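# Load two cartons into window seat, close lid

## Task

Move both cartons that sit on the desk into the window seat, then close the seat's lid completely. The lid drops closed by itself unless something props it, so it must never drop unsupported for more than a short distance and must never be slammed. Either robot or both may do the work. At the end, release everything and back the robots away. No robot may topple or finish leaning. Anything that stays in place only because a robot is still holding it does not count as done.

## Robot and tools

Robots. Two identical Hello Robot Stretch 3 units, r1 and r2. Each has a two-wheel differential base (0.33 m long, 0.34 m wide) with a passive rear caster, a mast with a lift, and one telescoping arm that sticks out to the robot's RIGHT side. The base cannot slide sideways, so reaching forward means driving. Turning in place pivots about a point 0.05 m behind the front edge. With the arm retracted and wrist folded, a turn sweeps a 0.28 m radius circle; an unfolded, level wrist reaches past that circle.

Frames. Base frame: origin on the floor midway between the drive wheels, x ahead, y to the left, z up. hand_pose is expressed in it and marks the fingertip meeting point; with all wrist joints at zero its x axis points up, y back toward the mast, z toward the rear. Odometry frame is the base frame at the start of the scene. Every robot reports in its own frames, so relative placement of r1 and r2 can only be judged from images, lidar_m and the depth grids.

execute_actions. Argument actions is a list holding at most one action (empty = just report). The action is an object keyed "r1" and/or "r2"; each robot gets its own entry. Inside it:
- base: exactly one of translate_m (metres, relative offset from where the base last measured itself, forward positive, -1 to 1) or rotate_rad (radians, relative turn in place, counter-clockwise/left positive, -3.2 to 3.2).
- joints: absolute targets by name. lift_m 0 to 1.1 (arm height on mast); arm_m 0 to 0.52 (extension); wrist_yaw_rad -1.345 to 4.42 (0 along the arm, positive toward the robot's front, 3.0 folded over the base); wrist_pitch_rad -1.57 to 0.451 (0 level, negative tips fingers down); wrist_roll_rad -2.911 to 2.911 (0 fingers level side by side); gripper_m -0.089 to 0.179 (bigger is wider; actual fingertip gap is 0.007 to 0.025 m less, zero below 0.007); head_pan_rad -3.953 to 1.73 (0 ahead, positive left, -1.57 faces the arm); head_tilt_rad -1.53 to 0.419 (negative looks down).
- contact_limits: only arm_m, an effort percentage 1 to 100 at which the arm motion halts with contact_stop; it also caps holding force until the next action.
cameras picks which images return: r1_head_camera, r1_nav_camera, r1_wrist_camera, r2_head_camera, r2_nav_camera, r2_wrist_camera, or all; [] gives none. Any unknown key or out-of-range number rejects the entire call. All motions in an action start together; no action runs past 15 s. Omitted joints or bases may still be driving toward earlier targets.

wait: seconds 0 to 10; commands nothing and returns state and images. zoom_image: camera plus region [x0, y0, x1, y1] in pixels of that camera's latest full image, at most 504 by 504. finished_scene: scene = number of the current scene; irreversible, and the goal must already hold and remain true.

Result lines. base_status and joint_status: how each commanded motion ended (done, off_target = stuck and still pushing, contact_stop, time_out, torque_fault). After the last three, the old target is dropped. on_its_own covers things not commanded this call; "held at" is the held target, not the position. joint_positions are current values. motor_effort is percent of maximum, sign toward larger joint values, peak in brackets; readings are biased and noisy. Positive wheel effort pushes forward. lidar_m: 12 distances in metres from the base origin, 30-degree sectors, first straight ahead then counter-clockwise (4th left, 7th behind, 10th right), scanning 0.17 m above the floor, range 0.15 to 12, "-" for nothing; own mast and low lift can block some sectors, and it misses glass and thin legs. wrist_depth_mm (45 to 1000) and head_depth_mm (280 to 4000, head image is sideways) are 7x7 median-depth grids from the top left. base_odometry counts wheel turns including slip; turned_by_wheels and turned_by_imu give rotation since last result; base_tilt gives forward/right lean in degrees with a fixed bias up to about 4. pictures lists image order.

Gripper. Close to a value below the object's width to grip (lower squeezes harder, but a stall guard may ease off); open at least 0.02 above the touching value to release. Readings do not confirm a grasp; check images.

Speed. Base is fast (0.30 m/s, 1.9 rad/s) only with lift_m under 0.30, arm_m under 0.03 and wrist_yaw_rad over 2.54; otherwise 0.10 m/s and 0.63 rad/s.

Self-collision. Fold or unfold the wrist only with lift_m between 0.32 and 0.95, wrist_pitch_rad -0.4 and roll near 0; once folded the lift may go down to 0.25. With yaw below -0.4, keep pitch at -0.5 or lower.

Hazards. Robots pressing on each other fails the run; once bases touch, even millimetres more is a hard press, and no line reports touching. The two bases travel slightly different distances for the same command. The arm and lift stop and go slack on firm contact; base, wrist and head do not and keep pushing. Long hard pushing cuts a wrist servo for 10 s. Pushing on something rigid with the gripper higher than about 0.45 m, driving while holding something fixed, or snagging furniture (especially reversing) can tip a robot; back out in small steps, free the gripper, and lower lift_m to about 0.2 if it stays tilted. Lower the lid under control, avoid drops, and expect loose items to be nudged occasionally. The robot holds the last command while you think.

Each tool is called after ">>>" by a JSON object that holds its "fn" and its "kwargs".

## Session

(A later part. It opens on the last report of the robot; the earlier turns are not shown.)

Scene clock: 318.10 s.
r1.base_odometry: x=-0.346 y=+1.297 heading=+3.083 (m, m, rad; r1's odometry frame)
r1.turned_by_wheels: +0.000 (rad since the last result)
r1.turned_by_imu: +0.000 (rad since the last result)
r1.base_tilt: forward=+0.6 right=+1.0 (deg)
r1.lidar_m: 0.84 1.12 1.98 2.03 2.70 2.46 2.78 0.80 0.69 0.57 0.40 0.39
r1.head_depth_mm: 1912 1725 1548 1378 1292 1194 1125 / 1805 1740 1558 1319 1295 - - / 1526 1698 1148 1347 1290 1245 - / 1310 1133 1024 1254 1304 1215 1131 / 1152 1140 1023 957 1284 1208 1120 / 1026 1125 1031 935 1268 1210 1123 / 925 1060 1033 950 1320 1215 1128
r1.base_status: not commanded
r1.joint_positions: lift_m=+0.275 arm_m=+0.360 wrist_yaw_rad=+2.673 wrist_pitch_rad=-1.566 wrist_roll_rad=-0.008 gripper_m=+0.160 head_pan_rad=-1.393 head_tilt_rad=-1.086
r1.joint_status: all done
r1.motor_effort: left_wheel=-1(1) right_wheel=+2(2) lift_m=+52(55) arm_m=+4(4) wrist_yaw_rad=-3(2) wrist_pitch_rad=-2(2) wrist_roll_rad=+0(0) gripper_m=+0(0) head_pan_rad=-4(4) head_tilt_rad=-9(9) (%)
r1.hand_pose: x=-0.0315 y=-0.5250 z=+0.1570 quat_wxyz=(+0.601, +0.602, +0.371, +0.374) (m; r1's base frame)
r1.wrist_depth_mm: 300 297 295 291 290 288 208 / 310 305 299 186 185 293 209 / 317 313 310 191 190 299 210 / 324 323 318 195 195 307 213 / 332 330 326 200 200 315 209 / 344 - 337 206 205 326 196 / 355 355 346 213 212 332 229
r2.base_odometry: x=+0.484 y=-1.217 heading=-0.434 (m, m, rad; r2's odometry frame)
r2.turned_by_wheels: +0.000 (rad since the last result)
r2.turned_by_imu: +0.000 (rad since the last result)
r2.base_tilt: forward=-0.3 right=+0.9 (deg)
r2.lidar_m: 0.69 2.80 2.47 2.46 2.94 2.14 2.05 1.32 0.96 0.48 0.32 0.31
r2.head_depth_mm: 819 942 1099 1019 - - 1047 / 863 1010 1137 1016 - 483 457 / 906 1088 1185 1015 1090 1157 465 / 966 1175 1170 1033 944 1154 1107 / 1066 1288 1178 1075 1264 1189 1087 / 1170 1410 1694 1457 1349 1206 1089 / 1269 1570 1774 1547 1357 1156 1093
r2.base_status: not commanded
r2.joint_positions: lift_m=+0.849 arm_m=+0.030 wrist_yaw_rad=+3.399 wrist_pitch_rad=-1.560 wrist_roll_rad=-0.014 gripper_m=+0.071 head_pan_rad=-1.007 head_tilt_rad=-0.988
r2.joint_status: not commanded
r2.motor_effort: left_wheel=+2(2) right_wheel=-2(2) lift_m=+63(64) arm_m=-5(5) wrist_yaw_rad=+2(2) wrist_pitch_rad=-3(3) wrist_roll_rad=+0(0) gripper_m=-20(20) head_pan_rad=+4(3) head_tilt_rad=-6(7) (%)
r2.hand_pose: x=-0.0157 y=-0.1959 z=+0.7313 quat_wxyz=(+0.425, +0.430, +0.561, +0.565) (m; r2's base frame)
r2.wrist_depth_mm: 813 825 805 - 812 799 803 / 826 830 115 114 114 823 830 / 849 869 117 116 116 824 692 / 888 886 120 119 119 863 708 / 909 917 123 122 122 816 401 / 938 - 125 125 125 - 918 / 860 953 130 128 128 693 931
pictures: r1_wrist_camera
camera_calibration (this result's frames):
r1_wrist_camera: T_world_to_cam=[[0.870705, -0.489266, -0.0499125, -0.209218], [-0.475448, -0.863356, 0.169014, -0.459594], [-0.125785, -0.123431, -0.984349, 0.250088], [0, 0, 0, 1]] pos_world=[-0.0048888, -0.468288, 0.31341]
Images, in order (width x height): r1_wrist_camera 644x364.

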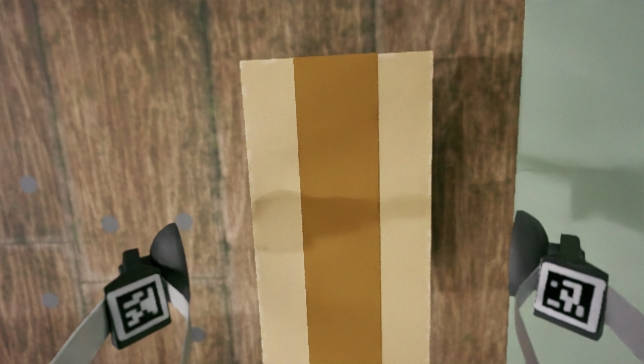

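>>> {"fn": "execute_actions", "kwargs": {"actions": [{"r1":{"joints":{"arm_m":0.11,"wrist_pitch_rad":0.05,"wrist_yaw_rad":2.6,"gripper_m":0.0}},"r2":{"joints":{"wrist_yaw_rad":3.14,"lift_m":0.69}}}], "cameras": []}}

>>> {"fn": "execute_actions", "kwargs": {"actions": [{"r1":{"base":{"rotate_rad":1.105},"joints":{"lift_m":0.19,"head_pan_rad":-1.65,"head_tilt_rad":-1.15}}}], "cameras": ["r1_head_camera","r2_head_camera"]}}

Scene clock: 335.93 s.
r1.base_odometry: x=-0.346 y=+1.297 heading=+3.083 (m, m, rad; r1's odometry frame)
r1.turned_by_wheels: +0.000 (rad since the last result)
r1.turned_by_imu: +0.000 (rad since the last result)
r1.base_tilt: forward=+0.5 right=+1.1 (deg)
r1.lidar_m: 0.84 1.12 1.98 2.03 2.69 2.45 2.78 0.80 0.68 0.57 0.40 0.39
r1.head_depth_mm: 1919 1724 1537 1375 1294 1193 1126 / 1811 1725 1556 1409 1331 - - / 1530 1708 1156 1361 1270 - - / 1319 1134 1025 1254 1305 1208 1131 / 1150 1137 1023 957 1279 1219 1119 / 1024 1125 1028 935 1266 1214 1127 / 923 1061 1032 950 1318 1216 1121
r1.base_status: not commanded
r1.joint_positions: lift_m=+0.275 arm_m=+0.110 wrist_yaw_rad=+2.603 wrist_pitch_rad=+0.024 wrist_roll_rad=-0.008 gripper_m=+0.000 head_pan_rad=-1.393 head_tilt_rad=-1.086
r1.joint_status: all done
r1.motor_effort: left_wheel=+0(0) right_wheel=+2(2) lift_m=+52(52) arm_m=-5(7) wrist_yaw_rad=-3(5) wrist_pitch_rad=+12(12) wrist_roll_rad=+0(0) gripper_m=-2(84) head_pan_rad=-4(3) head_tilt_rad=-10(9) (%)
r1.hand_pose: x=+0.1104 y=-0.0351 z=+0.3953 quat_wxyz=(+0.181, +0.677, -0.195, +0.687) (m; r1's base frame)
r1.wrist_depth_mm: - - - - - - 814 / - - - - - - 814 / - - - - - - 831 / - - - - - - 843 / - - - - - - 849 / - - - - - 943 803 / 778 773 759 739 720 702 697
r2.base_odometry: x=+0.484 y=-1.217 heading=-0.434 (m, m, rad; r2's odometry frame)
r2.turned_by_wheels: +0.000 (rad since the last result)
r2.turned_by_imu: +0.000 (rad since the last result)
r2.base_tilt: forward=-0.3 right=+0.9 (deg)
r2.lidar_m: 0.69 2.80 2.47 2.46 2.95 2.14 2.05 1.32 0.96 0.48 0.49 0.67
r2.head_depth_mm: 820 944 1102 1015 1317 - 1080 / 864 1007 1136 1015 926 - 1050 / 914 1089 1176 1015 1095 1171 592 / 962 1177 1174 1036 1269 1156 1109 / 1070 1285 1175 1076 1337 1194 1093 / 1165 1419 1700 1459 1330 1204 1087 / 1268 1580 1776 1534 910 1154 1089
r2.base_status: not commanded
r2.joint_positions: lift_m=+0.690 arm_m=+0.030 wrist_yaw_rad=+3.142 wrist_pitch_rad=-1.560 wrist_roll_rad=-0.014 gripper_m=+0.071 head_pan_rad=-1.007 head_tilt_rad=-0.988
r2.joint_status: all done
r2.motor_effort: left_wheel=+2(2) right_wheel=-2(1) lift_m=+21(59) arm_m=-5(4) wrist_yaw_rad=-2(1) wrist_pitch_rad=-3(3) wrist_roll_rad=+0(0) gripper_m=-20(21) head_pan_rad=+3(4) head_tilt_rad=-6(6) (%)
r2.hand_pose: x=-0.0211 y=-0.1967 z=+0.5727 quat_wxyz=(+0.494, +0.499, +0.501, +0.506) (m; r2's base frame)
r2.wrist_depth_mm: 676 664 - - 676 663 664 / 696 694 114 113 114 679 605 / 707 700 117 116 116 691 648 / 732 718 120 119 119 720 715 / 755 749 122 122 122 720 731 / 764 - 126 125 125 - 732 / 779 786 130 128 128 507 543
pictures: none
No camera images: the call's "cameras" was empty. Leave "cameras" out to get every camera's image.

Scene clock: 338.63 s.
r1.base_odometry: x=-0.346 y=+1.297 heading=-2.095 (m, m, rad; r1's odometry frame)
r1.turned_by_wheels: +1.105 (rad since the last result)
r1.turned_by_imu: +1.097 (rad since the last result)
r1.base_tilt: forward=+0.4 right=+1.0 (deg)
r1.lidar_m: 1.98 2.05 2.84 2.46 3.04 0.79 0.68 0.54 0.39 0.39 0.85 1.17
r1.head_depth_mm: 882 1037 976 928 1267 1202 - / 879 1044 979 930 1281 - - / 875 1045 993 1018 1276 - - / 870 1086 1421 1389 1307 1201 1110 / 865 1079 1417 1390 1298 1207 1128 / 862 1069 1421 1404 1304 1211 1126 / 855 1070 1405 1408 1302 1211 1137
r1.base_status: done
r1.joint_positions: lift_m=+0.190 arm_m=+0.110 wrist_yaw_rad=+2.603 wrist_pitch_rad=+0.025 wrist_roll_rad=-0.008 gripper_m=+0.000 head_pan_rad=-1.643 head_tilt_rad=-1.136
r1.joint_status: all done
r1.motor_effort: left_wheel=-1(4) right_wheel=+2(6) lift_m=+29(46) arm_m=-5(5) wrist_yaw_rad=-2(2) wrist_pitch_rad=+12(12) wrist_roll_rad=+0(0) gripper_m=-2(2) head_pan_rad=-4(24) head_tilt_rad=-9(19) (%)
r1.hand_pose: x=+0.1105 y=-0.0350 z=+0.3113 quat_wxyz=(+0.181, +0.676, -0.196, +0.687) (m; r1's base frame)
r1.wrist_depth_mm: - - - - - - - / - - - - - - - / - - - - - - - / - - - - - - - / - - - - - - - / 864 869 841 - 838 772 753 / 640 642 620 607 580 574 556
r2.base_odometry: x=+0.484 y=-1.217 heading=-0.434 (m, m, rad; r2's odometry frame)
r2.turned_by_wheels: +0.000 (rad since the last result)
r2.turned_by_imu: +0.000 (rad since the last result)
r2.base_tilt: forward=-0.3 right=+0.9 (deg)
r2.lidar_m: 0.63 2.80 2.46 2.46 2.94 2.14 2.06 1.32 0.96 0.48 0.49 0.67
r2.head_depth_mm: 817 946 1104 1023 1315 - 1073 / 865 1011 1141 1016 929 - 1049 / 911 1089 1178 1018 1091 1179 590 / 963 1186 1181 1032 1270 1151 1107 / 1068 1291 1170 1076 1327 1193 1089 / 1165 1413 1697 1455 1348 1190 1092 / 1266 1567 1775 1134 1186 1120 1090
r2.base_status: not commanded
r2.joint_positions: lift_m=+0.690 arm_m=+0.030 wrist_yaw_rad=+3.142 wrist_pitch_rad=-1.560 wrist_roll_rad=-0.014 gripper_m=+0.071 head_pan_rad=-1.007 head_tilt_rad=-0.988
r2.joint_status: not commanded
r2.motor_effort: left_wheel=+1(2) right_wheel=-2(2) lift_m=+21(22) arm_m=-5(5) wrist_yaw_rad=-2(1) wrist_pitch_rad=-3(3) wrist_roll_rad=+0(1) gripper_m=-19(20) head_pan_rad=+4(4) head_tilt_rad=-6(6) (%)
r2.hand_pose: x=-0.0211 y=-0.1967 z=+0.5727 quat_wxyz=(+0.494, +0.499, +0.501, +0.506) (m; r2's base frame)
r2.wrist_depth_mm: 679 669 - - 661 663 668 / 695 693 114 113 114 687 581 / 696 705 117 116 116 700 583 / 733 722 120 119 118 717 586 / 745 744 123 122 122 733 729 / 771 - 126 125 125 - 730 / 791 770 130 128 128 510 547
pictures: r1_head_camera (sideways: a quarter turn clockwise sets it upright), r2_head_camera (sideways: a quarter turn clockwise sets it upright)
camera_calibration (this result's frames):
r1_head_camera: T_world_to_cam=[[0.0494202, 0.926068, -0.374107, 0.50977], [0.998751, -0.0430494, 0.0253717, -0.0370077], [0.00739085, -0.374894, -0.927038, 1.17055], [0, 0, 0, 1]] pos_world=[0.00311715, -0.0348419, 1.27679]
r2_head_camera: T_world_to_cam=[[-0.462545, 0.65919, -0.592892, 0.788609], [0.819852, 0.572567, -0.00301457, 0.000318862], [0.337483, -0.487478, -0.805276, 1.00781], [0, 0, 0, 1]] pos_world=[0.0243868, -0.0287414, 1.27913]
Images, in order (width x height): r1_head_camera 896x504, r2_head_camera 896x504.

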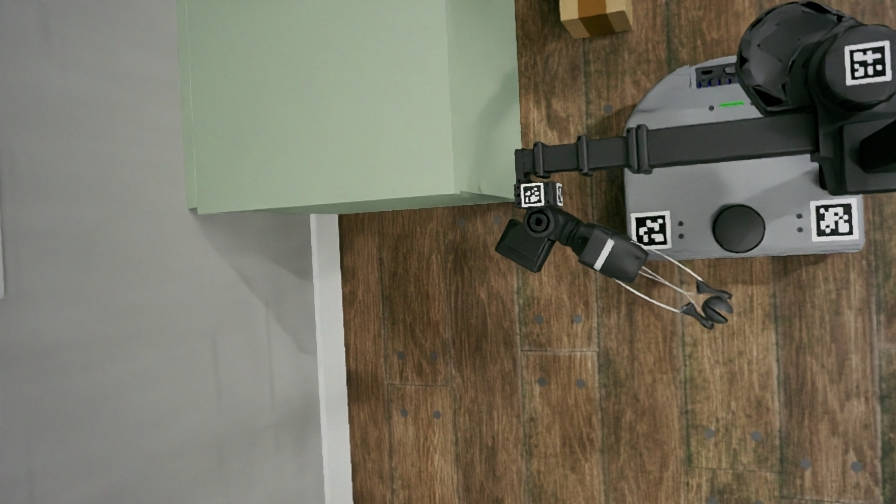

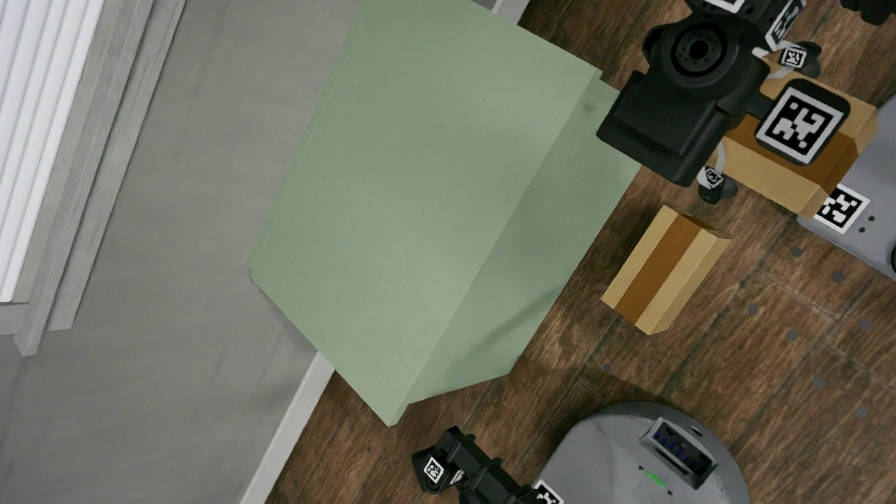

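>>> {"fn": "zoom_image", "kwargs": {"camera": "r1_head_camera", "region": [420,120,600,240]}}

>>> {"fn": "zoom_image", "kwargs": {"camera": "r1_head_camera", "region": [160,120,480,240]}}

Region (420, 120, 600, 240) of r1_head_camera's 896x504 image, scaled by 2.800, with more detail than that image has.

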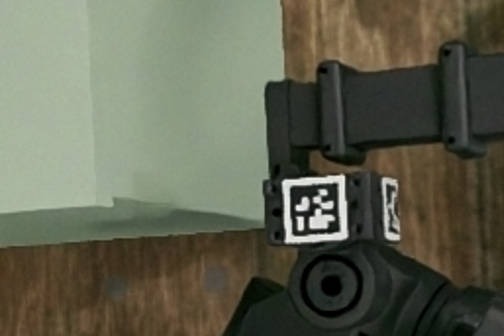

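Region (160, 120, 480, 240) of r1_head_camera's 896x504 image, scaled by 1.575, with more detail than that image has; it fills the top 189 rows of this view, and the rest is white.

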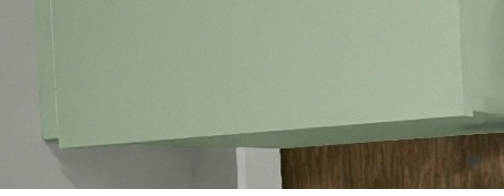

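>>> {"fn": "execute_actions", "kwargs": {"actions": [{"r1":{"base":{"translate_m":0.016},"joints":{"arm_m":0.23},"contact_limits":{"arm_m":18}},"r2":{"base":{"translate_m":0.08}}}], "cameras": ["r1_head_camera","r2_head_camera"]}}

Scene clock: 355.67 s.
r1.base_odometry: x=-0.354 y=+1.283 heading=-2.095 (m, m, rad; r1's odometry frame)
r1.turned_by_wheels: +0.000 (rad since the last result)
r1.turned_by_imu: +0.000 (rad since the last result)
r1.base_tilt: forward=+0.6 right=+0.9 (deg)
r1.lidar_m: 1.96 2.04 2.80 2.46 3.03 0.73 0.62 0.54 0.39 0.39 0.86 1.18
r1.head_depth_mm: 887 1036 971 926 1282 1200 - / 878 1039 975 927 1283 - - / 872 1043 1002 933 1293 - - / 871 1089 1426 1413 1280 1199 1105 / 865 1081 1415 1395 1303 1203 1130 / 862 1074 1412 1407 1296 1210 1128 / 859 1069 1413 1405 1298 1212 1135
r1.base_status: done
r1.joint_positions: lift_m=+0.190 arm_m=+0.211 wrist_yaw_rad=+2.601 wrist_pitch_rad=+0.025 wrist_roll_rad=-0.008 gripper_m=+0.000 head_pan_rad=-1.643 head_tilt_rad=-1.137
r1.joint_status: arm_m contact_stop (moved +0.101 of +0.120)
r1.on_its_own: arm_m is slack since a contact_stop, until your next command for it (your +0.230 is given up)
r1.motor_effort: left_wheel=-1(8) right_wheel=+3(9) lift_m=+35(37) arm_m=+0(22) wrist_yaw_rad=-1(3) wrist_pitch_rad=+11(12) wrist_roll_rad=+0(0) gripper_m=-2(2) head_pan_rad=-4(4) head_tilt_rad=-9(10) (%)
r1.contact_limits: arm_m 18 (drawing in: default 22, maximum 36; extending or still: default 29, maximum 48)
r1.hand_pose: x=+0.1108 y=-0.1362 z=+0.3112 quat_wxyz=(+0.181, +0.676, -0.196, +0.687) (m; r1's base frame)
r1.wrist_depth_mm: - - - - - - - / - - - - - - - / - - - - - - - / - - - - - - - / - - - - - - - / 936 874 845 - 843 779 763 / 670 - 629 605 575 580 566
r2.base_odometry: x=+0.556 y=-1.250 heading=-0.434 (m, m, rad; r2's odometry frame)
r2.turned_by_wheels: +0.000 (rad since the last result)
r2.turned_by_imu: +0.001 (rad since the last result)
r2.base_tilt: forward=-0.3 right=+0.9 (deg)
r2.lidar_m: 0.57 2.72 2.97 2.44 2.47 2.23 2.14 1.32 0.96 0.48 0.49 0.67
r2.head_depth_mm: 817 946 1108 1014 910 - 1080 / 858 1009 1135 1016 927 - 1049 / 908 1087 1174 1016 1085 1101 591 / 962 1180 1175 1031 1278 1152 1103 / 1073 1292 1484 1073 1336 1209 1091 / 1163 1419 1704 1110 1349 1159 1094 / 1263 1560 1780 1479 1147 1053 1084
r2.base_status: done
r2.joint_positions: lift_m=+0.690 arm_m=+0.030 wrist_yaw_rad=+3.142 wrist_pitch_rad=-1.560 wrist_roll_rad=-0.014 gripper_m=+0.071 head_pan_rad=-1.007 head_tilt_rad=-0.988
r2.joint_status: not commanded
r2.motor_effort: left_wheel=+1(8) right_wheel=-2(3) lift_m=+22(21) arm_m=-5(5) wrist_yaw_rad=-1(1) wrist_pitch_rad=-3(3) wrist_roll_rad=+0(0) gripper_m=-20(19) head_pan_rad=+3(4) head_tilt_rad=-6(7) (%)
r2.hand_pose: x=-0.0211 y=-0.1967 z=+0.5727 quat_wxyz=(+0.494, +0.499, +0.501, +0.506) (m; r2's base frame)
r2.wrist_depth_mm: 668 673 - - 667 660 648 / 693 690 114 114 114 682 532 / 709 716 117 116 116 630 550 / 733 727 120 119 119 708 558 / 756 746 123 122 122 727 738 / 766 - 126 125 125 - 747 / 776 786 130 128 128 509 540
pictures: r1_head_camera (sideways: a quarter turn clockwise sets it upright), r2_head_camera (sideways: a quarter turn clockwise sets it upright)
camera_calibration (this result's frames):
r1_head_camera: T_world_to_cam=[[0.0497845, 0.926651, -0.372612, 0.50782], [0.998733, -0.0434361, 0.0254187, -0.0370687], [0.00736945, -0.373405, -0.927639, 1.17133], [0, 0, 0, 1]] pos_world=[0.00310802, -0.0348005, 1.27674]
r2_head_camera: T_world_to_cam=[[-0.462594, 0.659157, -0.59289, 0.788607], [0.81981, 0.572628, -0.00301447, 0.00031899], [0.337519, -0.487451, -0.805278, 1.00781], [0, 0, 0, 1]] pos_world=[0.0243889, -0.02874, 1.27913]
Images, in order (width x height): r1_head_camera 896x504, r2_head_camera 896x504.

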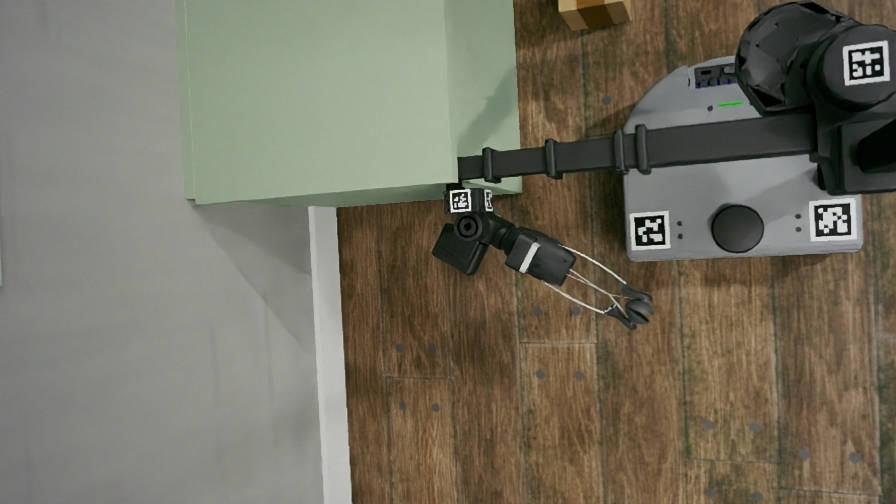

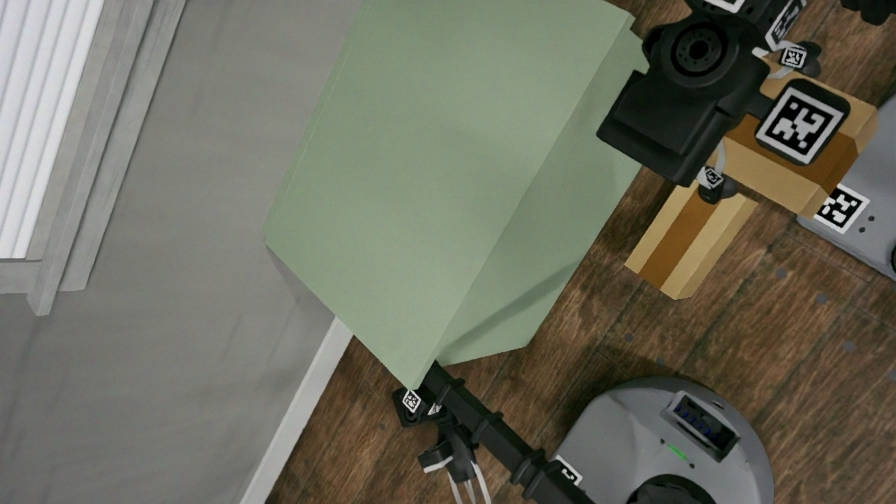

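Under the lip. Try lifting.

>>> {"fn": "execute_actions", "kwargs": {"actions": [{"r1":{"joints":{"arm_m":0.210,"lift_m":0.265}}}], "cameras": ["r1_head_camera","r2_head_camera"]}}

Scene clock: 360.90 s.
r1.base_odometry: x=-0.354 y=+1.283 heading=-2.095 (m, m, rad; r1's odometry frame)
r1.turned_by_wheels: +0.000 (rad since the last result)
r1.turned_by_imu: +0.000 (rad since the last result)
r1.base_tilt: forward=+0.6 right=+1.0 (deg)
r1.lidar_m: 1.96 2.04 2.81 2.46 3.03 0.73 0.62 0.54 0.40 0.39 0.85 1.17
r1.head_depth_mm: 883 1035 925 971 1274 1206 - / 880 1027 930 960 1283 - - / 875 1032 970 1019 1284 - - / 872 1089 1422 1422 1287 1203 1108 / 865 1079 1412 1387 1304 1208 1127 / 863 1074 1411 1400 1299 1213 1130 / 858 1069 1412 1409 1304 1211 1129
r1.base_status: not commanded
r1.joint_positions: lift_m=+0.264 arm_m=+0.210 wrist_yaw_rad=+2.601 wrist_pitch_rad=+0.026 wrist_roll_rad=-0.008 gripper_m=+0.000 head_pan_rad=-1.643 head_tilt_rad=-1.137
r1.joint_status: all done
r1.motor_effort: left_wheel=+1(2) right_wheel=+1(3) lift_m=+79(88) arm_m=-1(6) wrist_yaw_rad=-1(2) wrist_pitch_rad=+11(12) wrist_roll_rad=+0(0) gripper_m=-3(2) head_pan_rad=-4(3) head_tilt_rad=-9(9) (%)
r1.hand_pose: x=+0.1108 y=-0.1348 z=+0.3851 quat_wxyz=(+0.181, +0.676, -0.197, +0.687) (m; r1's base frame)
r1.wrist_depth_mm: - - - - - - - / - - - - - - - / - - - - - - - / - - - - - - - / - - - - - - - / - - - - - 943 887 / 770 756 750 724 684 708 698
r2.base_odometry: x=+0.556 y=-1.250 heading=-0.434 (m, m, rad; r2's odometry frame)
r2.turned_by_wheels: +0.000 (rad since the last result)
r2.turned_by_imu: +0.000 (rad since the last result)
r2.base_tilt: forward=-0.3 right=+0.9 (deg)
r2.lidar_m: 0.57 2.71 2.97 2.45 2.48 2.23 2.14 1.32 0.96 0.48 0.49 0.67
r2.head_depth_mm: 816 941 1090 981 869 - 1080 / 866 1014 1132 968 920 - 1047 / 911 1090 1157 955 1088 1108 590 / 965 1181 1144 992 1275 1153 1105 / 1073 1284 1413 1067 1332 1211 1084 / 1168 1414 1704 1455 1349 1153 1089 / 1262 1585 1784 1085 1165 1077 1087
r2.base_status: not commanded
r2.joint_positions: lift_m=+0.690 arm_m=+0.030 wrist_yaw_rad=+3.142 wrist_pitch_rad=-1.560 wrist_roll_rad=-0.014 gripper_m=+0.071 head_pan_rad=-1.007 head_tilt_rad=-0.988
r2.joint_status: not commanded
r2.motor_effort: left_wheel=+2(2) right_wheel=-1(1) lift_m=+22(22) arm_m=-5(6) wrist_yaw_rad=-2(1) wrist_pitch_rad=-3(3) wrist_roll_rad=+0(0) gripper_m=-20(19) head_pan_rad=+4(4) head_tilt_rad=-6(6) (%)
r2.hand_pose: x=-0.0211 y=-0.1967 z=+0.5727 quat_wxyz=(+0.494, +0.499, +0.501, +0.506) (m; r2's base frame)
r2.wrist_depth_mm: 682 675 - - 675 670 654 / 697 690 115 113 114 681 543 / 706 697 117 116 116 622 550 / 741 732 120 119 119 705 555 / 739 747 123 122 122 724 733 / 776 - 126 125 125 - 742 / 792 787 130 128 128 512 540
pictures: r1_head_camera (sideways: a quarter turn clockwise sets it upright), r2_head_camera (sideways: a quarter turn clockwise sets it upright)
camera_calibration (this result's frames):
r1_head_camera: T_world_to_cam=[[0.0497905, 0.92667, -0.372564, 0.507757], [0.998732, -0.0434423, 0.0254202, -0.0370706], [0.00737113, -0.373357, -0.927658, 1.17136], [0, 0, 0, 1]] pos_world=[0.00310795, -0.0347992, 1.27673]
r2_head_camera: T_world_to_cam=[[-0.462594, 0.659157, -0.59289, 0.788607], [0.819809, 0.572628, -0.00301447, 0.000318994], [0.337519, -0.487451, -0.805278, 1.00781], [0, 0, 0, 1]] pos_world=[0.0243889, -0.02874, 1.27913]
Images, in order (width x height): r1_head_camera 896x504, r2_head_camera 896x504.

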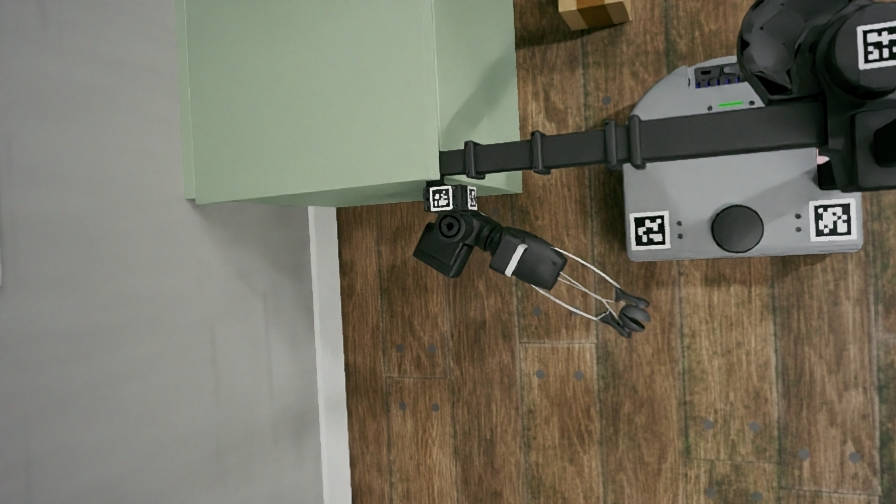

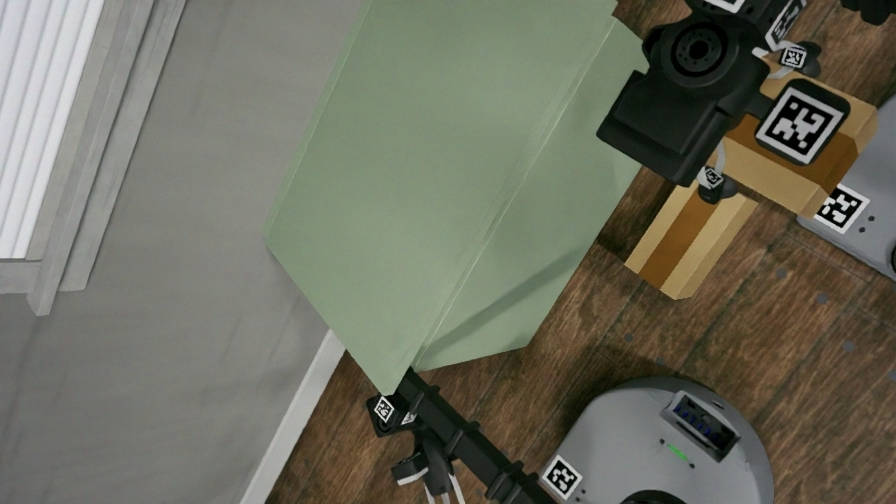

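>>> {"fn": "execute_actions", "kwargs": {"actions": [{"r1":{"joints":{"arm_m":0.252,"lift_m":0.342,"head_tilt_rad":-1.0}}}], "cameras": ["r1_head_camera","r2_head_camera"]}}

Scene clock: 370.17 s.
r1.base_odometry: x=-0.354 y=+1.283 heading=-2.095 (m, m, rad; r1's odometry frame)
r1.turned_by_wheels: +0.000 (rad since the last result)
r1.turned_by_imu: +0.000 (rad since the last result)
r1.base_tilt: forward=+0.6 right=+1.3 (deg)
r1.lidar_m: 1.96 2.04 2.82 2.46 3.03 0.73 0.62 0.54 0.39 0.39 0.85 1.18
r1.head_depth_mm: 769 968 1041 832 1106 1192 1121 / 772 965 1049 835 1095 1229 - / 769 957 1081 870 1283 1236 - / 767 954 1203 1471 1315 1234 1117 / 787 950 1194 1456 1348 1204 1120 / 784 943 1184 1449 1350 1225 1117 / 782 941 1173 1465 1356 1227 1120
r1.base_status: not commanded
r1.joint_positions: lift_m=+0.341 arm_m=+0.251 wrist_yaw_rad=+2.601 wrist_pitch_rad=+0.026 wrist_roll_rad=-0.008 gripper_m=+0.000 head_pan_rad=-1.643 head_tilt_rad=-1.001
r1.joint_status: all done
r1.motor_effort: left_wheel=-2(3) right_wheel=+5(5) lift_m=+79(82) arm_m=+7(10) wrist_yaw_rad=-1(1) wrist_pitch_rad=+11(11) wrist_roll_rad=+0(0) gripper_m=-4(2) head_pan_rad=-3(3) head_tilt_rad=+1(21) (%)
r1.hand_pose: x=+0.1108 y=-0.1762 z=+0.4621 quat_wxyz=(+0.181, +0.676, -0.197, +0.687) (m; r1's base frame)
r1.wrist_depth_mm: - - - - - - - / - - - - - - - / - - - - - - - / - - - - - - - / - - - - - - - / - - - - - - - / 949 890 890 852 818 817 792
r2.base_odometry: x=+0.556 y=-1.250 heading=-0.434 (m, m, rad; r2's odometry frame)
r2.turned_by_wheels: +0.000 (rad since the last result)
r2.turned_by_imu: +0.000 (rad since the last result)
r2.base_tilt: forward=-0.3 right=+0.8 (deg)
r2.lidar_m: 0.57 2.72 2.97 2.44 2.48 2.23 2.14 1.32 0.96 0.48 0.49 0.67
r2.head_depth_mm: 814 941 1081 905 939 - 1078 / 863 1011 1124 880 1009 - 1053 / 911 1092 1127 923 1100 1104 591 / 966 1176 1077 1041 1267 1149 1106 / 1077 1286 1031 1139 1331 1215 1088 / 1159 1418 1634 1488 1350 1157 1095 / 1269 1577 1775 1033 1184 1069 1091
r2.base_status: not commanded
r2.joint_positions: lift_m=+0.690 arm_m=+0.030 wrist_yaw_rad=+3.142 wrist_pitch_rad=-1.560 wrist_roll_rad=-0.014 gripper_m=+0.071 head_pan_rad=-1.007 head_tilt_rad=-0.988
r2.joint_status: not commanded
r2.motor_effort: left_wheel=+2(2) right_wheel=-2(2) lift_m=+21(22) arm_m=-5(5) wrist_yaw_rad=-1(2) wrist_pitch_rad=-3(3) wrist_roll_rad=+0(1) gripper_m=-20(20) head_pan_rad=+4(4) head_tilt_rad=-6(6) (%)
r2.hand_pose: x=-0.0211 y=-0.1967 z=+0.5727 quat_wxyz=(+0.494, +0.499, +0.501, +0.506) (m; r2's base frame)
r2.wrist_depth_mm: 672 683 - - 656 665 652 / 696 693 114 114 113 666 535 / 711 707 117 116 116 622 547 / 712 724 120 119 118 702 566 / 740 763 123 122 122 733 734 / 767 - 126 125 124 - 741 / 795 784 130 128 128 509 543
pictures: r1_head_camera (sideways: a quarter turn clockwise sets it upright), r2_head_camera (sideways: a quarter turn clockwise sets it upright)
camera_calibration (this result's frames):
r1_head_camera: T_world_to_cam=[[0.0454967, 0.86761, -0.495159, 0.667466], [0.998963, -0.0402689, 0.0212293, -0.03162], [-0.00152079, -0.495612, -0.868543, 1.09461], [0, 0, 0, 1]] pos_world=[0.00288436, -0.0378726, 1.28189]
r2_head_camera: T_world_to_cam=[[-0.462595, 0.659157, -0.59289, 0.788607], [0.819809, 0.572629, -0.00301446, 0.000318988], [0.337519, -0.487451, -0.805278, 1.00781], [0, 0, 0, 1]] pos_world=[0.0243889, -0.02874, 1.27913]
Images, in order (width x height): r1_head_camera 896x504, r2_head_camera 896x504.

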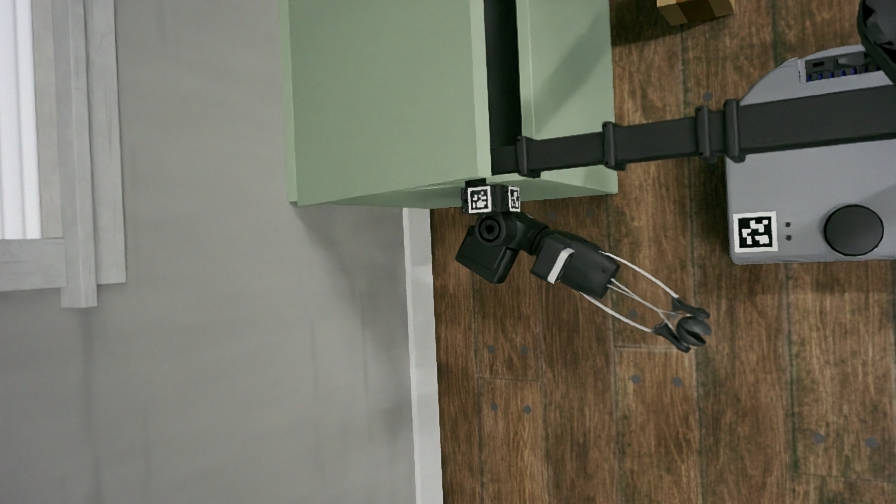

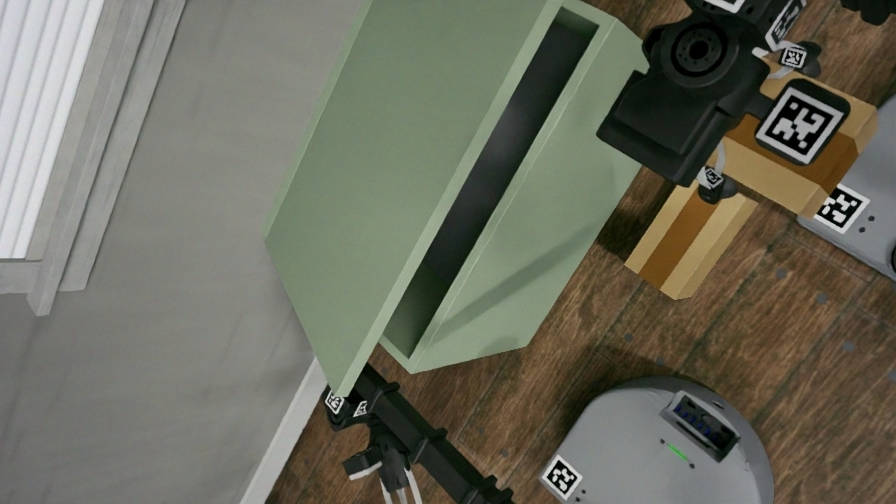

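>>> {"fn": "execute_actions", "kwargs": {"actions": [{"r1":{"joints":{"arm_m":0.355,"lift_m":0.481}},"r2":{"base":{"translate_m":0.10},"joints":{"arm_m":0.17,"lift_m":0.665}}}], "cameras": ["r1_head_camera"]}}

>>> {"fn": "execute_actions", "kwargs": {"actions": [{"r1":{"joints":{"arm_m":0.51,"lift_m":0.572,"head_tilt_rad":-0.85}},"r2":{"joints":{"arm_m":0.31,"head_pan_rad":-1.3}}}], "cameras": ["r1_head_camera","r2_head_camera","r2_wrist_camera"]}}

Scene clock: 392.73 s.
r1.base_odometry: x=-0.354 y=+1.283 heading=-2.095 (m, m, rad; r1's odometry frame)
r1.turned_by_wheels: +0.000 (rad since the last result)
r1.turned_by_imu: +0.000 (rad since the last result)
r1.base_tilt: forward=+0.7 right=+1.0 (deg)
r1.lidar_m: 1.96 2.04 2.81 2.46 3.03 0.64 0.52 0.54 0.40 0.39 0.85 1.18
r1.head_depth_mm: 771 967 1123 1401 1105 1197 1117 / 772 963 1131 1400 1091 - - / 767 959 1087 1177 1273 1230 - / 763 953 1151 1449 1342 1239 1116 / 786 949 1191 1443 1329 1219 1118 / 784 943 1183 1459 1353 1222 1119 / 779 940 1177 1466 1357 1233 1125
r1.base_status: not commanded
r1.joint_positions: lift_m=+0.480 arm_m=+0.354 wrist_yaw_rad=+2.601 wrist_pitch_rad=+0.026 wrist_roll_rad=-0.008 gripper_m=+0.000 head_pan_rad=-1.643 head_tilt_rad=-1.001
r1.joint_status: all done
r1.motor_effort: left_wheel=-3(4) right_wheel=+6(8) lift_m=+72(83) arm_m=+10(15) wrist_yaw_rad=-1(2) wrist_pitch_rad=+11(11) wrist_roll_rad=+0(0) gripper_m=-2(3) head_pan_rad=-4(3) head_tilt_rad=+1(1) (%)
r1.hand_pose: x=+0.1108 y=-0.2788 z=+0.6013 quat_wxyz=(+0.181, +0.676, -0.197, +0.687) (m; r1's base frame)
r1.wrist_depth_mm: - - - - - - - / - - - - - - - / - - - - - - - / - - - - - - - / - - - - - - - / - - - - - - - / - - - - - - -
r2.base_odometry: x=+0.647 y=-1.292 heading=-0.434 (m, m, rad; r2's odometry frame)
r2.turned_by_wheels: +0.000 (rad since the last result)
r2.turned_by_imu: +0.001 (rad since the last result)
r2.base_tilt: forward=-0.4 right=+0.9 (deg)
r2.lidar_m: 0.47 2.61 2.97 2.42 2.51 2.34 2.23 1.32 0.49 0.47 0.49 1.29
r2.head_depth_mm: 819 940 1070 1267 - 1162 1103 / 863 1004 1147 1388 952 693 1102 / 901 1087 1258 1448 1108 1101 1126 / 987 1166 1360 1202 1287 1171 1109 / 1080 1263 904 1497 1326 1193 1087 / 1167 1415 947 1518 1359 1079 1074 / 1266 1577 1745 732 1357 1057 1061
r2.base_status: done
r2.joint_positions: lift_m=+0.665 arm_m=+0.170 wrist_yaw_rad=+3.141 wrist_pitch_rad=-1.560 wrist_roll_rad=-0.014 gripper_m=+0.071 head_pan_rad=-1.007 head_tilt_rad=-0.988
r2.joint_status: all done
r2.motor_effort: left_wheel=+1(7) right_wheel=-2(4) lift_m=+21(22) arm_m=+3(4) wrist_yaw_rad=-1(1) wrist_pitch_rad=-3(3) wrist_roll_rad=-1(1) gripper_m=-21(19) head_pan_rad=+4(3) head_tilt_rad=-6(6) (%)
r2.hand_pose: x=-0.0211 y=-0.3361 z=+0.5477 quat_wxyz=(+0.494, +0.499, +0.501, +0.506) (m; r2's base frame)
r2.wrist_depth_mm: 648 651 - - 638 552 501 / 671 665 115 114 114 533 513 / 684 683 117 116 116 626 523 / 714 701 120 119 119 692 692 / 716 712 123 122 122 648 693 / 739 - 126 125 125 - 429 / 763 754 130 128 128 307 319
pictures: r1_head_camera (sideways: a quarter turn clockwise sets it upright)
camera_calibration (this result's frames):
r1_head_camera: T_world_to_cam=[[0.0454865, 0.867468, -0.495409, 0.667792], [0.998964, -0.0402629, 0.02122, -0.0316079], [-0.00153896, -0.495861, -0.868401, 1.09442], [0, 0, 0, 1]] pos_world=[0.00288394, -0.0378784, 1.2819]
Images, in order (width x height): r1_head_camera 896x504.

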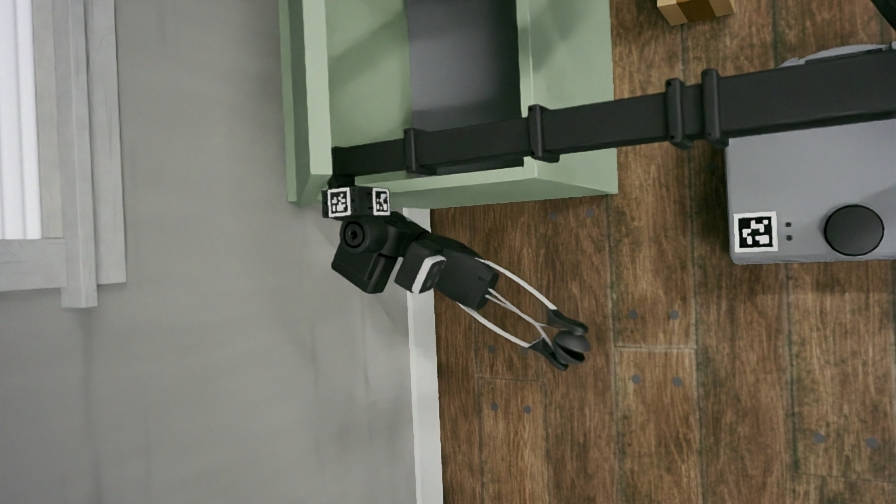

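Scene clock: 395.13 s.
r1.base_odometry: x=-0.354 y=+1.283 heading=-2.095 (m, m, rad; r1's odometry frame)
r1.turned_by_wheels: +0.000 (rad since the last result)
r1.turned_by_imu: +0.000 (rad since the last result)
r1.base_tilt: forward=+0.6 right=+1.1 (deg)
r1.lidar_m: 1.96 2.04 2.80 2.46 3.02 0.64 0.52 0.54 0.39 0.39 0.85 1.18
r1.head_depth_mm: 737 822 882 1281 1354 1143 1125 / 734 819 875 1266 1387 - - / 732 828 912 1208 1169 1204 1144 / 718 828 973 1332 1446 1262 1147 / 731 852 1022 1272 1442 1274 1134 / 728 848 1020 1266 1446 1271 1136 / 726 846 1010 1258 1442 1273 1141
r1.base_status: not commanded
r1.joint_positions: lift_m=+0.572 arm_m=+0.509 wrist_yaw_rad=+2.601 wrist_pitch_rad=+0.026 wrist_roll_rad=-0.008 gripper_m=+0.000 head_pan_rad=-1.643 head_tilt_rad=-0.853
r1.joint_status: all done
r1.motor_effort: left_wheel=-3(3) right_wheel=+7(7) lift_m=+54(75) arm_m=+10(15) wrist_yaw_rad=-1(1) wrist_pitch_rad=+11(11) wrist_roll_rad=+0(0) gripper_m=-3(3) head_pan_rad=-4(3) head_tilt_rad=+2(23) (%)
r1.hand_pose: x=+0.1108 y=-0.4339 z=+0.6929 quat_wxyz=(+0.181, +0.676, -0.197, +0.687) (m; r1's base frame)
r1.wrist_depth_mm: - - - - - - - / - - - - - - - / - - - - - - - / - - - - - - - / - - - - - - - / - - - - - - - / - - - - - - -
r2.base_odometry: x=+0.647 y=-1.292 heading=-0.434 (m, m, rad; r2's odometry frame)
r2.turned_by_wheels: +0.000 (rad since the last result)
r2.turned_by_imu: +0.000 (rad since the last result)
r2.base_tilt: forward=-0.3 right=+0.9 (deg)
r2.lidar_m: 0.47 2.62 2.97 2.43 2.50 2.33 2.24 1.32 0.49 0.47 0.49 1.29
r2.head_depth_mm: 783 789 924 1216 1051 1233 - / 805 810 982 - 816 1214 1113 / 831 819 1099 1403 1066 1173 1124 / 850 858 1220 1436 1122 1133 1127 / 870 909 1249 1433 1231 1207 1091 / 881 937 1352 1106 1312 1175 1059 / 950 869 1438 1542 1349 1057 983
r2.base_status: not commanded
r2.joint_positions: lift_m=+0.665 arm_m=+0.310 wrist_yaw_rad=+3.141 wrist_pitch_rad=-1.560 wrist_roll_rad=-0.014 gripper_m=+0.071 head_pan_rad=-1.293 head_tilt_rad=-0.988
r2.joint_status: all done
r2.motor_effort: left_wheel=+1(1) right_wheel=-2(2) lift_m=+22(21) arm_m=+4(5) wrist_yaw_rad=-1(1) wrist_pitch_rad=-3(3) wrist_roll_rad=-1(0) gripper_m=-21(20) head_pan_rad=-5(26) head_tilt_rad=-6(5) (%)
r2.hand_pose: x=-0.0211 y=-0.4761 z=+0.5477 quat_wxyz=(+0.494, +0.499, +0.501, +0.506) (m; r2's base frame)
r2.wrist_depth_mm: 652 650 651 643 638 622 492 / 669 664 114 114 114 660 654 / 688 691 117 116 116 672 672 / 709 711 120 119 119 351 445 / 719 724 123 122 122 639 496 / 737 - 126 125 125 - 545 / 737 701 129 128 128 690 510
pictures: r1_head_camera (sideways: a quarter turn clockwise sets it upright), r2_head_camera (sideways: a quarter turn clockwise sets it upright), r2_wrist_camera
camera_calibration (this result's frames):
r1_head_camera: T_world_to_cam=[[0.0394907, 0.785004, -0.618231, 0.827836], [0.999165, -0.0374929, 0.0162167, -0.0250991], [-0.0104491, -0.618355, -0.785829, 0.98714], [0, 0, 0, 1]] pos_world=[0.00270099, -0.0403927, 1.28792]
r2_head_camera: T_world_to_cam=[[-0.257794, 0.762944, -0.592839, 0.787291], [0.948082, 0.318011, -0.00301156, -0.000467259], [0.186232, -0.562836, -0.805315, 1.00878], [0, 0, 0, 1]] pos_world=[0.015535, -0.0327316, 1.27912]
r2_wrist_camera: T_world_to_cam=[[0.998993, 0.0442075, -0.00770346, 0.0470848], [0.0448729, -0.985143, 0.16577, -0.524753], [-0.000260751, -0.165948, -0.986134, 0.625153], [0, 0, 0, 1]] pos_world=[-0.0233271, -0.415296, 0.703836]
Images, in order (width x height): r1_head_camera 896x504, r2_head_camera 896x504, r2_wrist_camera 644x364.

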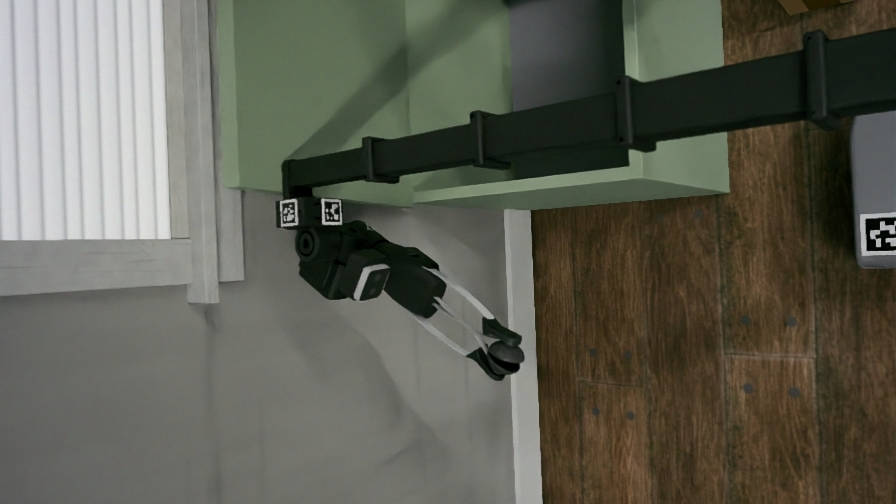

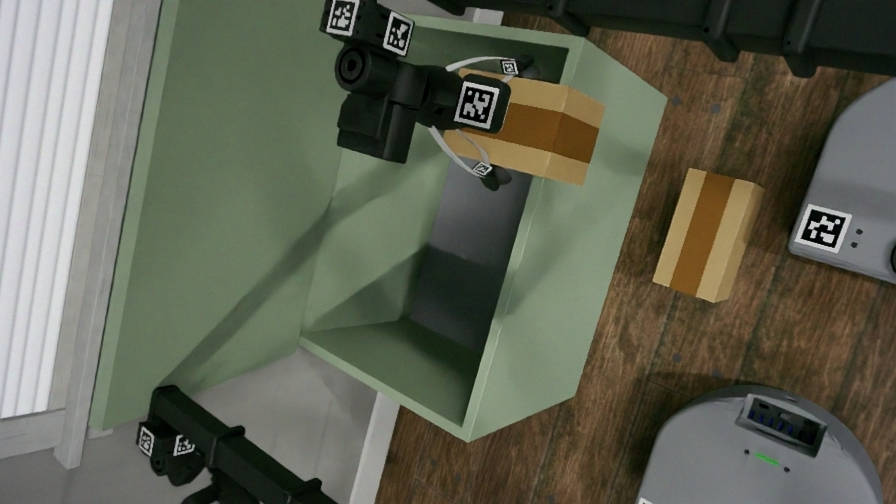

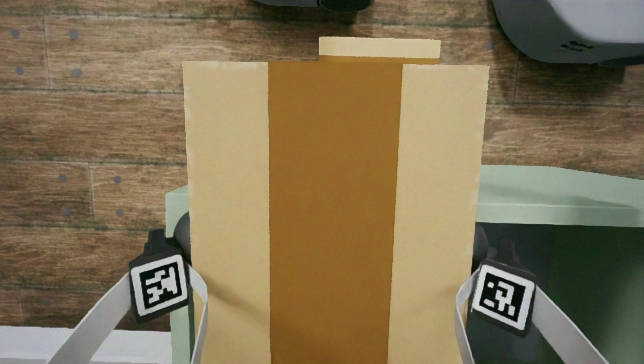

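>>> {"fn": "execute_actions", "kwargs": {"actions": [{"r2":{"joints":{"arm_m":0.455,"lift_m":0.645}},"r1":{"joints":{"head_pan_rad":-2.3,"head_tilt_rad":-1.0}}}], "cameras": []}}

>>> {"fn": "execute_actions", "kwargs": {"actions": [{"r2":{"joints":{"lift_m":0.30}}}], "cameras": ["r1_head_camera","r2_head_camera","r2_wrist_camera"]}}

Scene clock: 404.13 s.
r1.base_odometry: x=-0.354 y=+1.283 heading=-2.095 (m, m, rad; r1's odometry frame)
r1.turned_by_wheels: +0.000 (rad since the last result)
r1.turned_by_imu: +0.000 (rad since the last result)
r1.base_tilt: forward=+0.6 right=+0.9 (deg)
r1.lidar_m: 1.96 2.04 2.82 2.46 3.02 0.64 0.52 0.54 0.39 0.39 0.85 1.17
r1.head_depth_mm: 1277 1777 1689 1493 1318 1228 - / 765 1437 1143 1334 1256 1237 - / 895 1017 1038 1189 1328 - - / 847 1094 1485 1429 1194 1233 - / 819 947 1308 1444 1138 1225 1113 / 810 837 1156 1350 1317 1230 1122 / 782 752 946 1284 1364 1231 1121
r1.base_status: not commanded
r1.joint_positions: lift_m=+0.572 arm_m=+0.509 wrist_yaw_rad=+2.601 wrist_pitch_rad=+0.026 wrist_roll_rad=-0.008 gripper_m=+0.000 head_pan_rad=-2.293 head_tilt_rad=-0.987
r1.joint_status: all done
r1.motor_effort: left_wheel=-3(3) right_wheel=+7(7) lift_m=+54(54) arm_m=+10(9) wrist_yaw_rad=-1(1) wrist_pitch_rad=+11(11) wrist_roll_rad=+0(0) gripper_m=-2(2) head_pan_rad=-4(40) head_tilt_rad=-9(28) (%)
r1.hand_pose: x=+0.1108 y=-0.4339 z=+0.6929 quat_wxyz=(+0.181, +0.676, -0.197, +0.687) (m; r1's base frame)
r1.wrist_depth_mm: - - - - - - - / - - - - - - - / - - - - - - - / - - - - - - - / - - - - - - - / - - - - - - - / - - - - - - -
r2.base_odometry: x=+0.647 y=-1.292 heading=-0.434 (m, m, rad; r2's odometry frame)
r2.turned_by_wheels: +0.000 (rad since the last result)
r2.turned_by_imu: +0.000 (rad since the last result)
r2.base_tilt: forward=-0.3 right=+0.9 (deg)
r2.lidar_m: 0.47 2.62 2.97 2.43 2.51 2.33 2.24 1.31 0.49 0.48 0.49 1.29
r2.head_depth_mm: 781 788 1048 1151 1012 1230 - / 803 815 1075 888 1082 1209 1108 / 834 818 1106 1401 1106 1177 1128 / 851 857 1228 1445 1117 1132 1121 / 871 908 1252 1428 1235 1208 1083 / 879 938 1352 1103 1305 1173 1061 / 956 873 1431 1539 1353 1060 979
r2.base_status: not commanded
r2.joint_positions: lift_m=+0.645 arm_m=+0.455 wrist_yaw_rad=+3.141 wrist_pitch_rad=-1.560 wrist_roll_rad=-0.014 gripper_m=+0.071 head_pan_rad=-1.293 head_tilt_rad=-0.988
r2.joint_status: all done
r2.motor_effort: left_wheel=+1(1) right_wheel=-2(1) lift_m=+22(23) arm_m=+4(5) wrist_yaw_rad=-1(1) wrist_pitch_rad=-3(3) wrist_roll_rad=+0(0) gripper_m=-20(20) head_pan_rad=-4(4) head_tilt_rad=-6(6) (%)
r2.hand_pose: x=-0.0211 y=-0.6211 z=+0.5277 quat_wxyz=(+0.494, +0.499, +0.501, +0.506) (m; r2's base frame)
r2.wrist_depth_mm: 634 631 261 254 247 246 611 / 646 638 114 114 114 307 347 / 662 658 116 116 116 591 549 / 679 682 119 119 119 614 550 / 698 700 123 121 121 619 549 / 669 - 126 125 124 - 534 / 541 491 130 128 128 512 491
pictures: none
No camera images: the call's "cameras" was empty. Leave "cameras" out to get every camera's image.

Scene clock: 408.10 s.
r1.base_odometry: x=-0.354 y=+1.283 heading=-2.095 (m, m, rad; r1's odometry frame)
r1.turned_by_wheels: +0.000 (rad since the last result)
r1.turned_by_imu: +0.000 (rad since the last result)
r1.base_tilt: forward=+0.6 right=+1.2 (deg)
r1.lidar_m: 1.96 2.04 2.80 2.46 3.01 0.64 0.52 0.54 0.39 0.39 0.86 1.18
r1.head_depth_mm: 1385 1763 1626 1492 1315 1229 - / 1237 1545 1171 1335 1254 1232 - / 919 1309 1208 1184 1328 - - / 849 1092 1472 1430 1195 1235 - / 818 948 1307 1445 1137 1227 1112 / 812 839 1154 1351 1318 1225 1125 / 782 752 944 1283 1367 1229 1127
r1.base_status: not commanded
r1.joint_positions: lift_m=+0.572 arm_m=+0.509 wrist_yaw_rad=+2.601 wrist_pitch_rad=+0.026 wrist_roll_rad=-0.008 gripper_m=+0.000 head_pan_rad=-2.293 head_tilt_rad=-0.987
r1.joint_status: not commanded
r1.motor_effort: left_wheel=-3(3) right_wheel=+7(6) lift_m=+54(54) arm_m=+9(9) wrist_yaw_rad=-1(2) wrist_pitch_rad=+11(11) wrist_roll_rad=+0(0) gripper_m=-2(2) head_pan_rad=-3(4) head_tilt_rad=-9(9) (%)
r1.hand_pose: x=+0.1108 y=-0.4339 z=+0.6929 quat_wxyz=(+0.181, +0.676, -0.197, +0.687) (m; r1's base frame)
r1.wrist_depth_mm: - - - - - - - / - - - - - - - / - - - - - - - / - - - - - - - / - - - - - - - / - - - - - - - / - - - - - - -
r2.base_odometry: x=+0.647 y=-1.292 heading=-0.434 (m, m, rad; r2's odometry frame)
r2.turned_by_wheels: +0.000 (rad since the last result)
r2.turned_by_imu: +0.000 (rad since the last result)
r2.base_tilt: forward=-0.3 right=+0.9 (deg)
r2.lidar_m: 0.47 2.62 2.96 2.43 2.50 2.33 2.24 1.32 0.50 0.47 0.49 1.29
r2.head_depth_mm: 781 788 988 1228 1311 1215 1094 / 807 812 1050 1327 1038 1206 1101 / 830 820 1112 1422 1105 1173 1121 / 849 863 1227 1437 1120 1135 1124 / 869 904 1255 1431 1228 1206 1090 / 880 935 1355 1099 1307 1179 1059 / 948 870 1426 1531 1348 1058 983
r2.base_status: not commanded
r2.joint_positions: lift_m=+0.300 arm_m=+0.455 wrist_yaw_rad=+3.141 wrist_pitch_rad=-1.560 wrist_roll_rad=-0.014 gripper_m=+0.071 head_pan_rad=-1.293 head_tilt_rad=-0.988
r2.joint_status: all done
r2.motor_effort: left_wheel=+2(1) right_wheel=-2(1) lift_m=+22(22) arm_m=+4(4) wrist_yaw_rad=-2(2) wrist_pitch_rad=-3(3) wrist_roll_rad=-1(1) gripper_m=-19(21) head_pan_rad=-3(3) head_tilt_rad=-6(6) (%)
r2.hand_pose: x=-0.0211 y=-0.6211 z=+0.1827 quat_wxyz=(+0.494, +0.499, +0.501, +0.506) (m; r2's base frame)
r2.wrist_depth_mm: 152 194 210 205 200 194 190 / 152 209 115 114 114 257 258 / 153 211 117 115 116 265 265 / 154 212 119 119 119 271 270 / 155 201 123 122 122 278 276 / 156 - 126 125 125 - 283 / 149 235 130 128 128 294 291
pictures: r1_head_camera (sideways: a quarter turn clockwise sets it upright), r2_head_camera (sideways: a quarter turn clockwise sets it upright), r2_wrist_camera
camera_calibration (this result's frames):
r1_head_camera: T_world_to_cam=[[0.556241, 0.658208, -0.507304, 0.680171], [0.771461, -0.635938, 0.0207738, -0.0296396], [-0.30894, -0.40292, -0.861517, 1.08735], [0, 0, 0, 1]] pos_world=[-0.0195462, -0.0284266, 1.28244]
r2_head_camera: T_world_to_cam=[[-0.25776, 0.762959, -0.592835, 0.787286], [0.948097, 0.317968, -0.00301135, -0.000467619], [0.186205, -0.562842, -0.805318, 1.00879], [0, 0, 0, 1]] pos_world=[0.0155334, -0.0327319, 1.27912]
r2_wrist_camera: T_world_to_cam=[[0.998993, 0.0442064, -0.00770135, 0.0506813], [0.0448715, -0.985151, 0.165723, -0.607072], [-0.000260988, -0.165901, -0.986142, 0.241177], [0, 0, 0, 1]] pos_world=[-0.0233271, -0.560287, 0.338831]
Images, in order (width x height): r1_head_camera 896x504, r2_head_camera 896x504, r2_wrist_camera 644x364.

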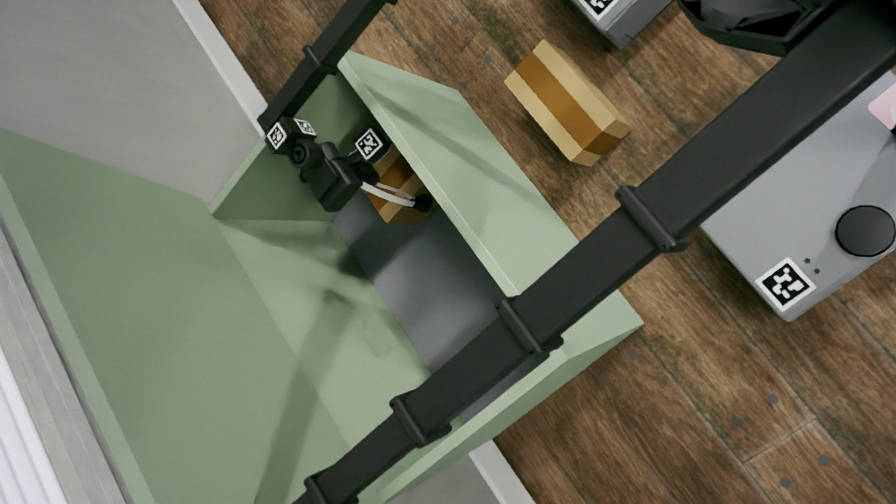

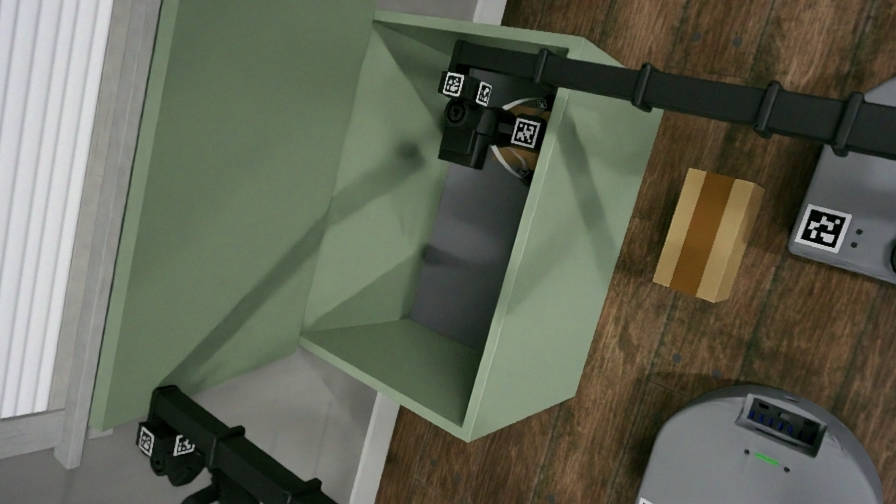

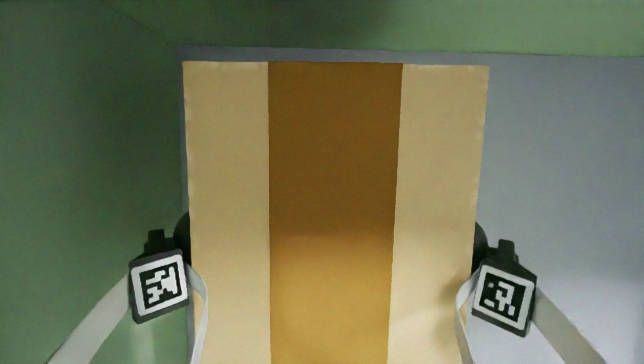

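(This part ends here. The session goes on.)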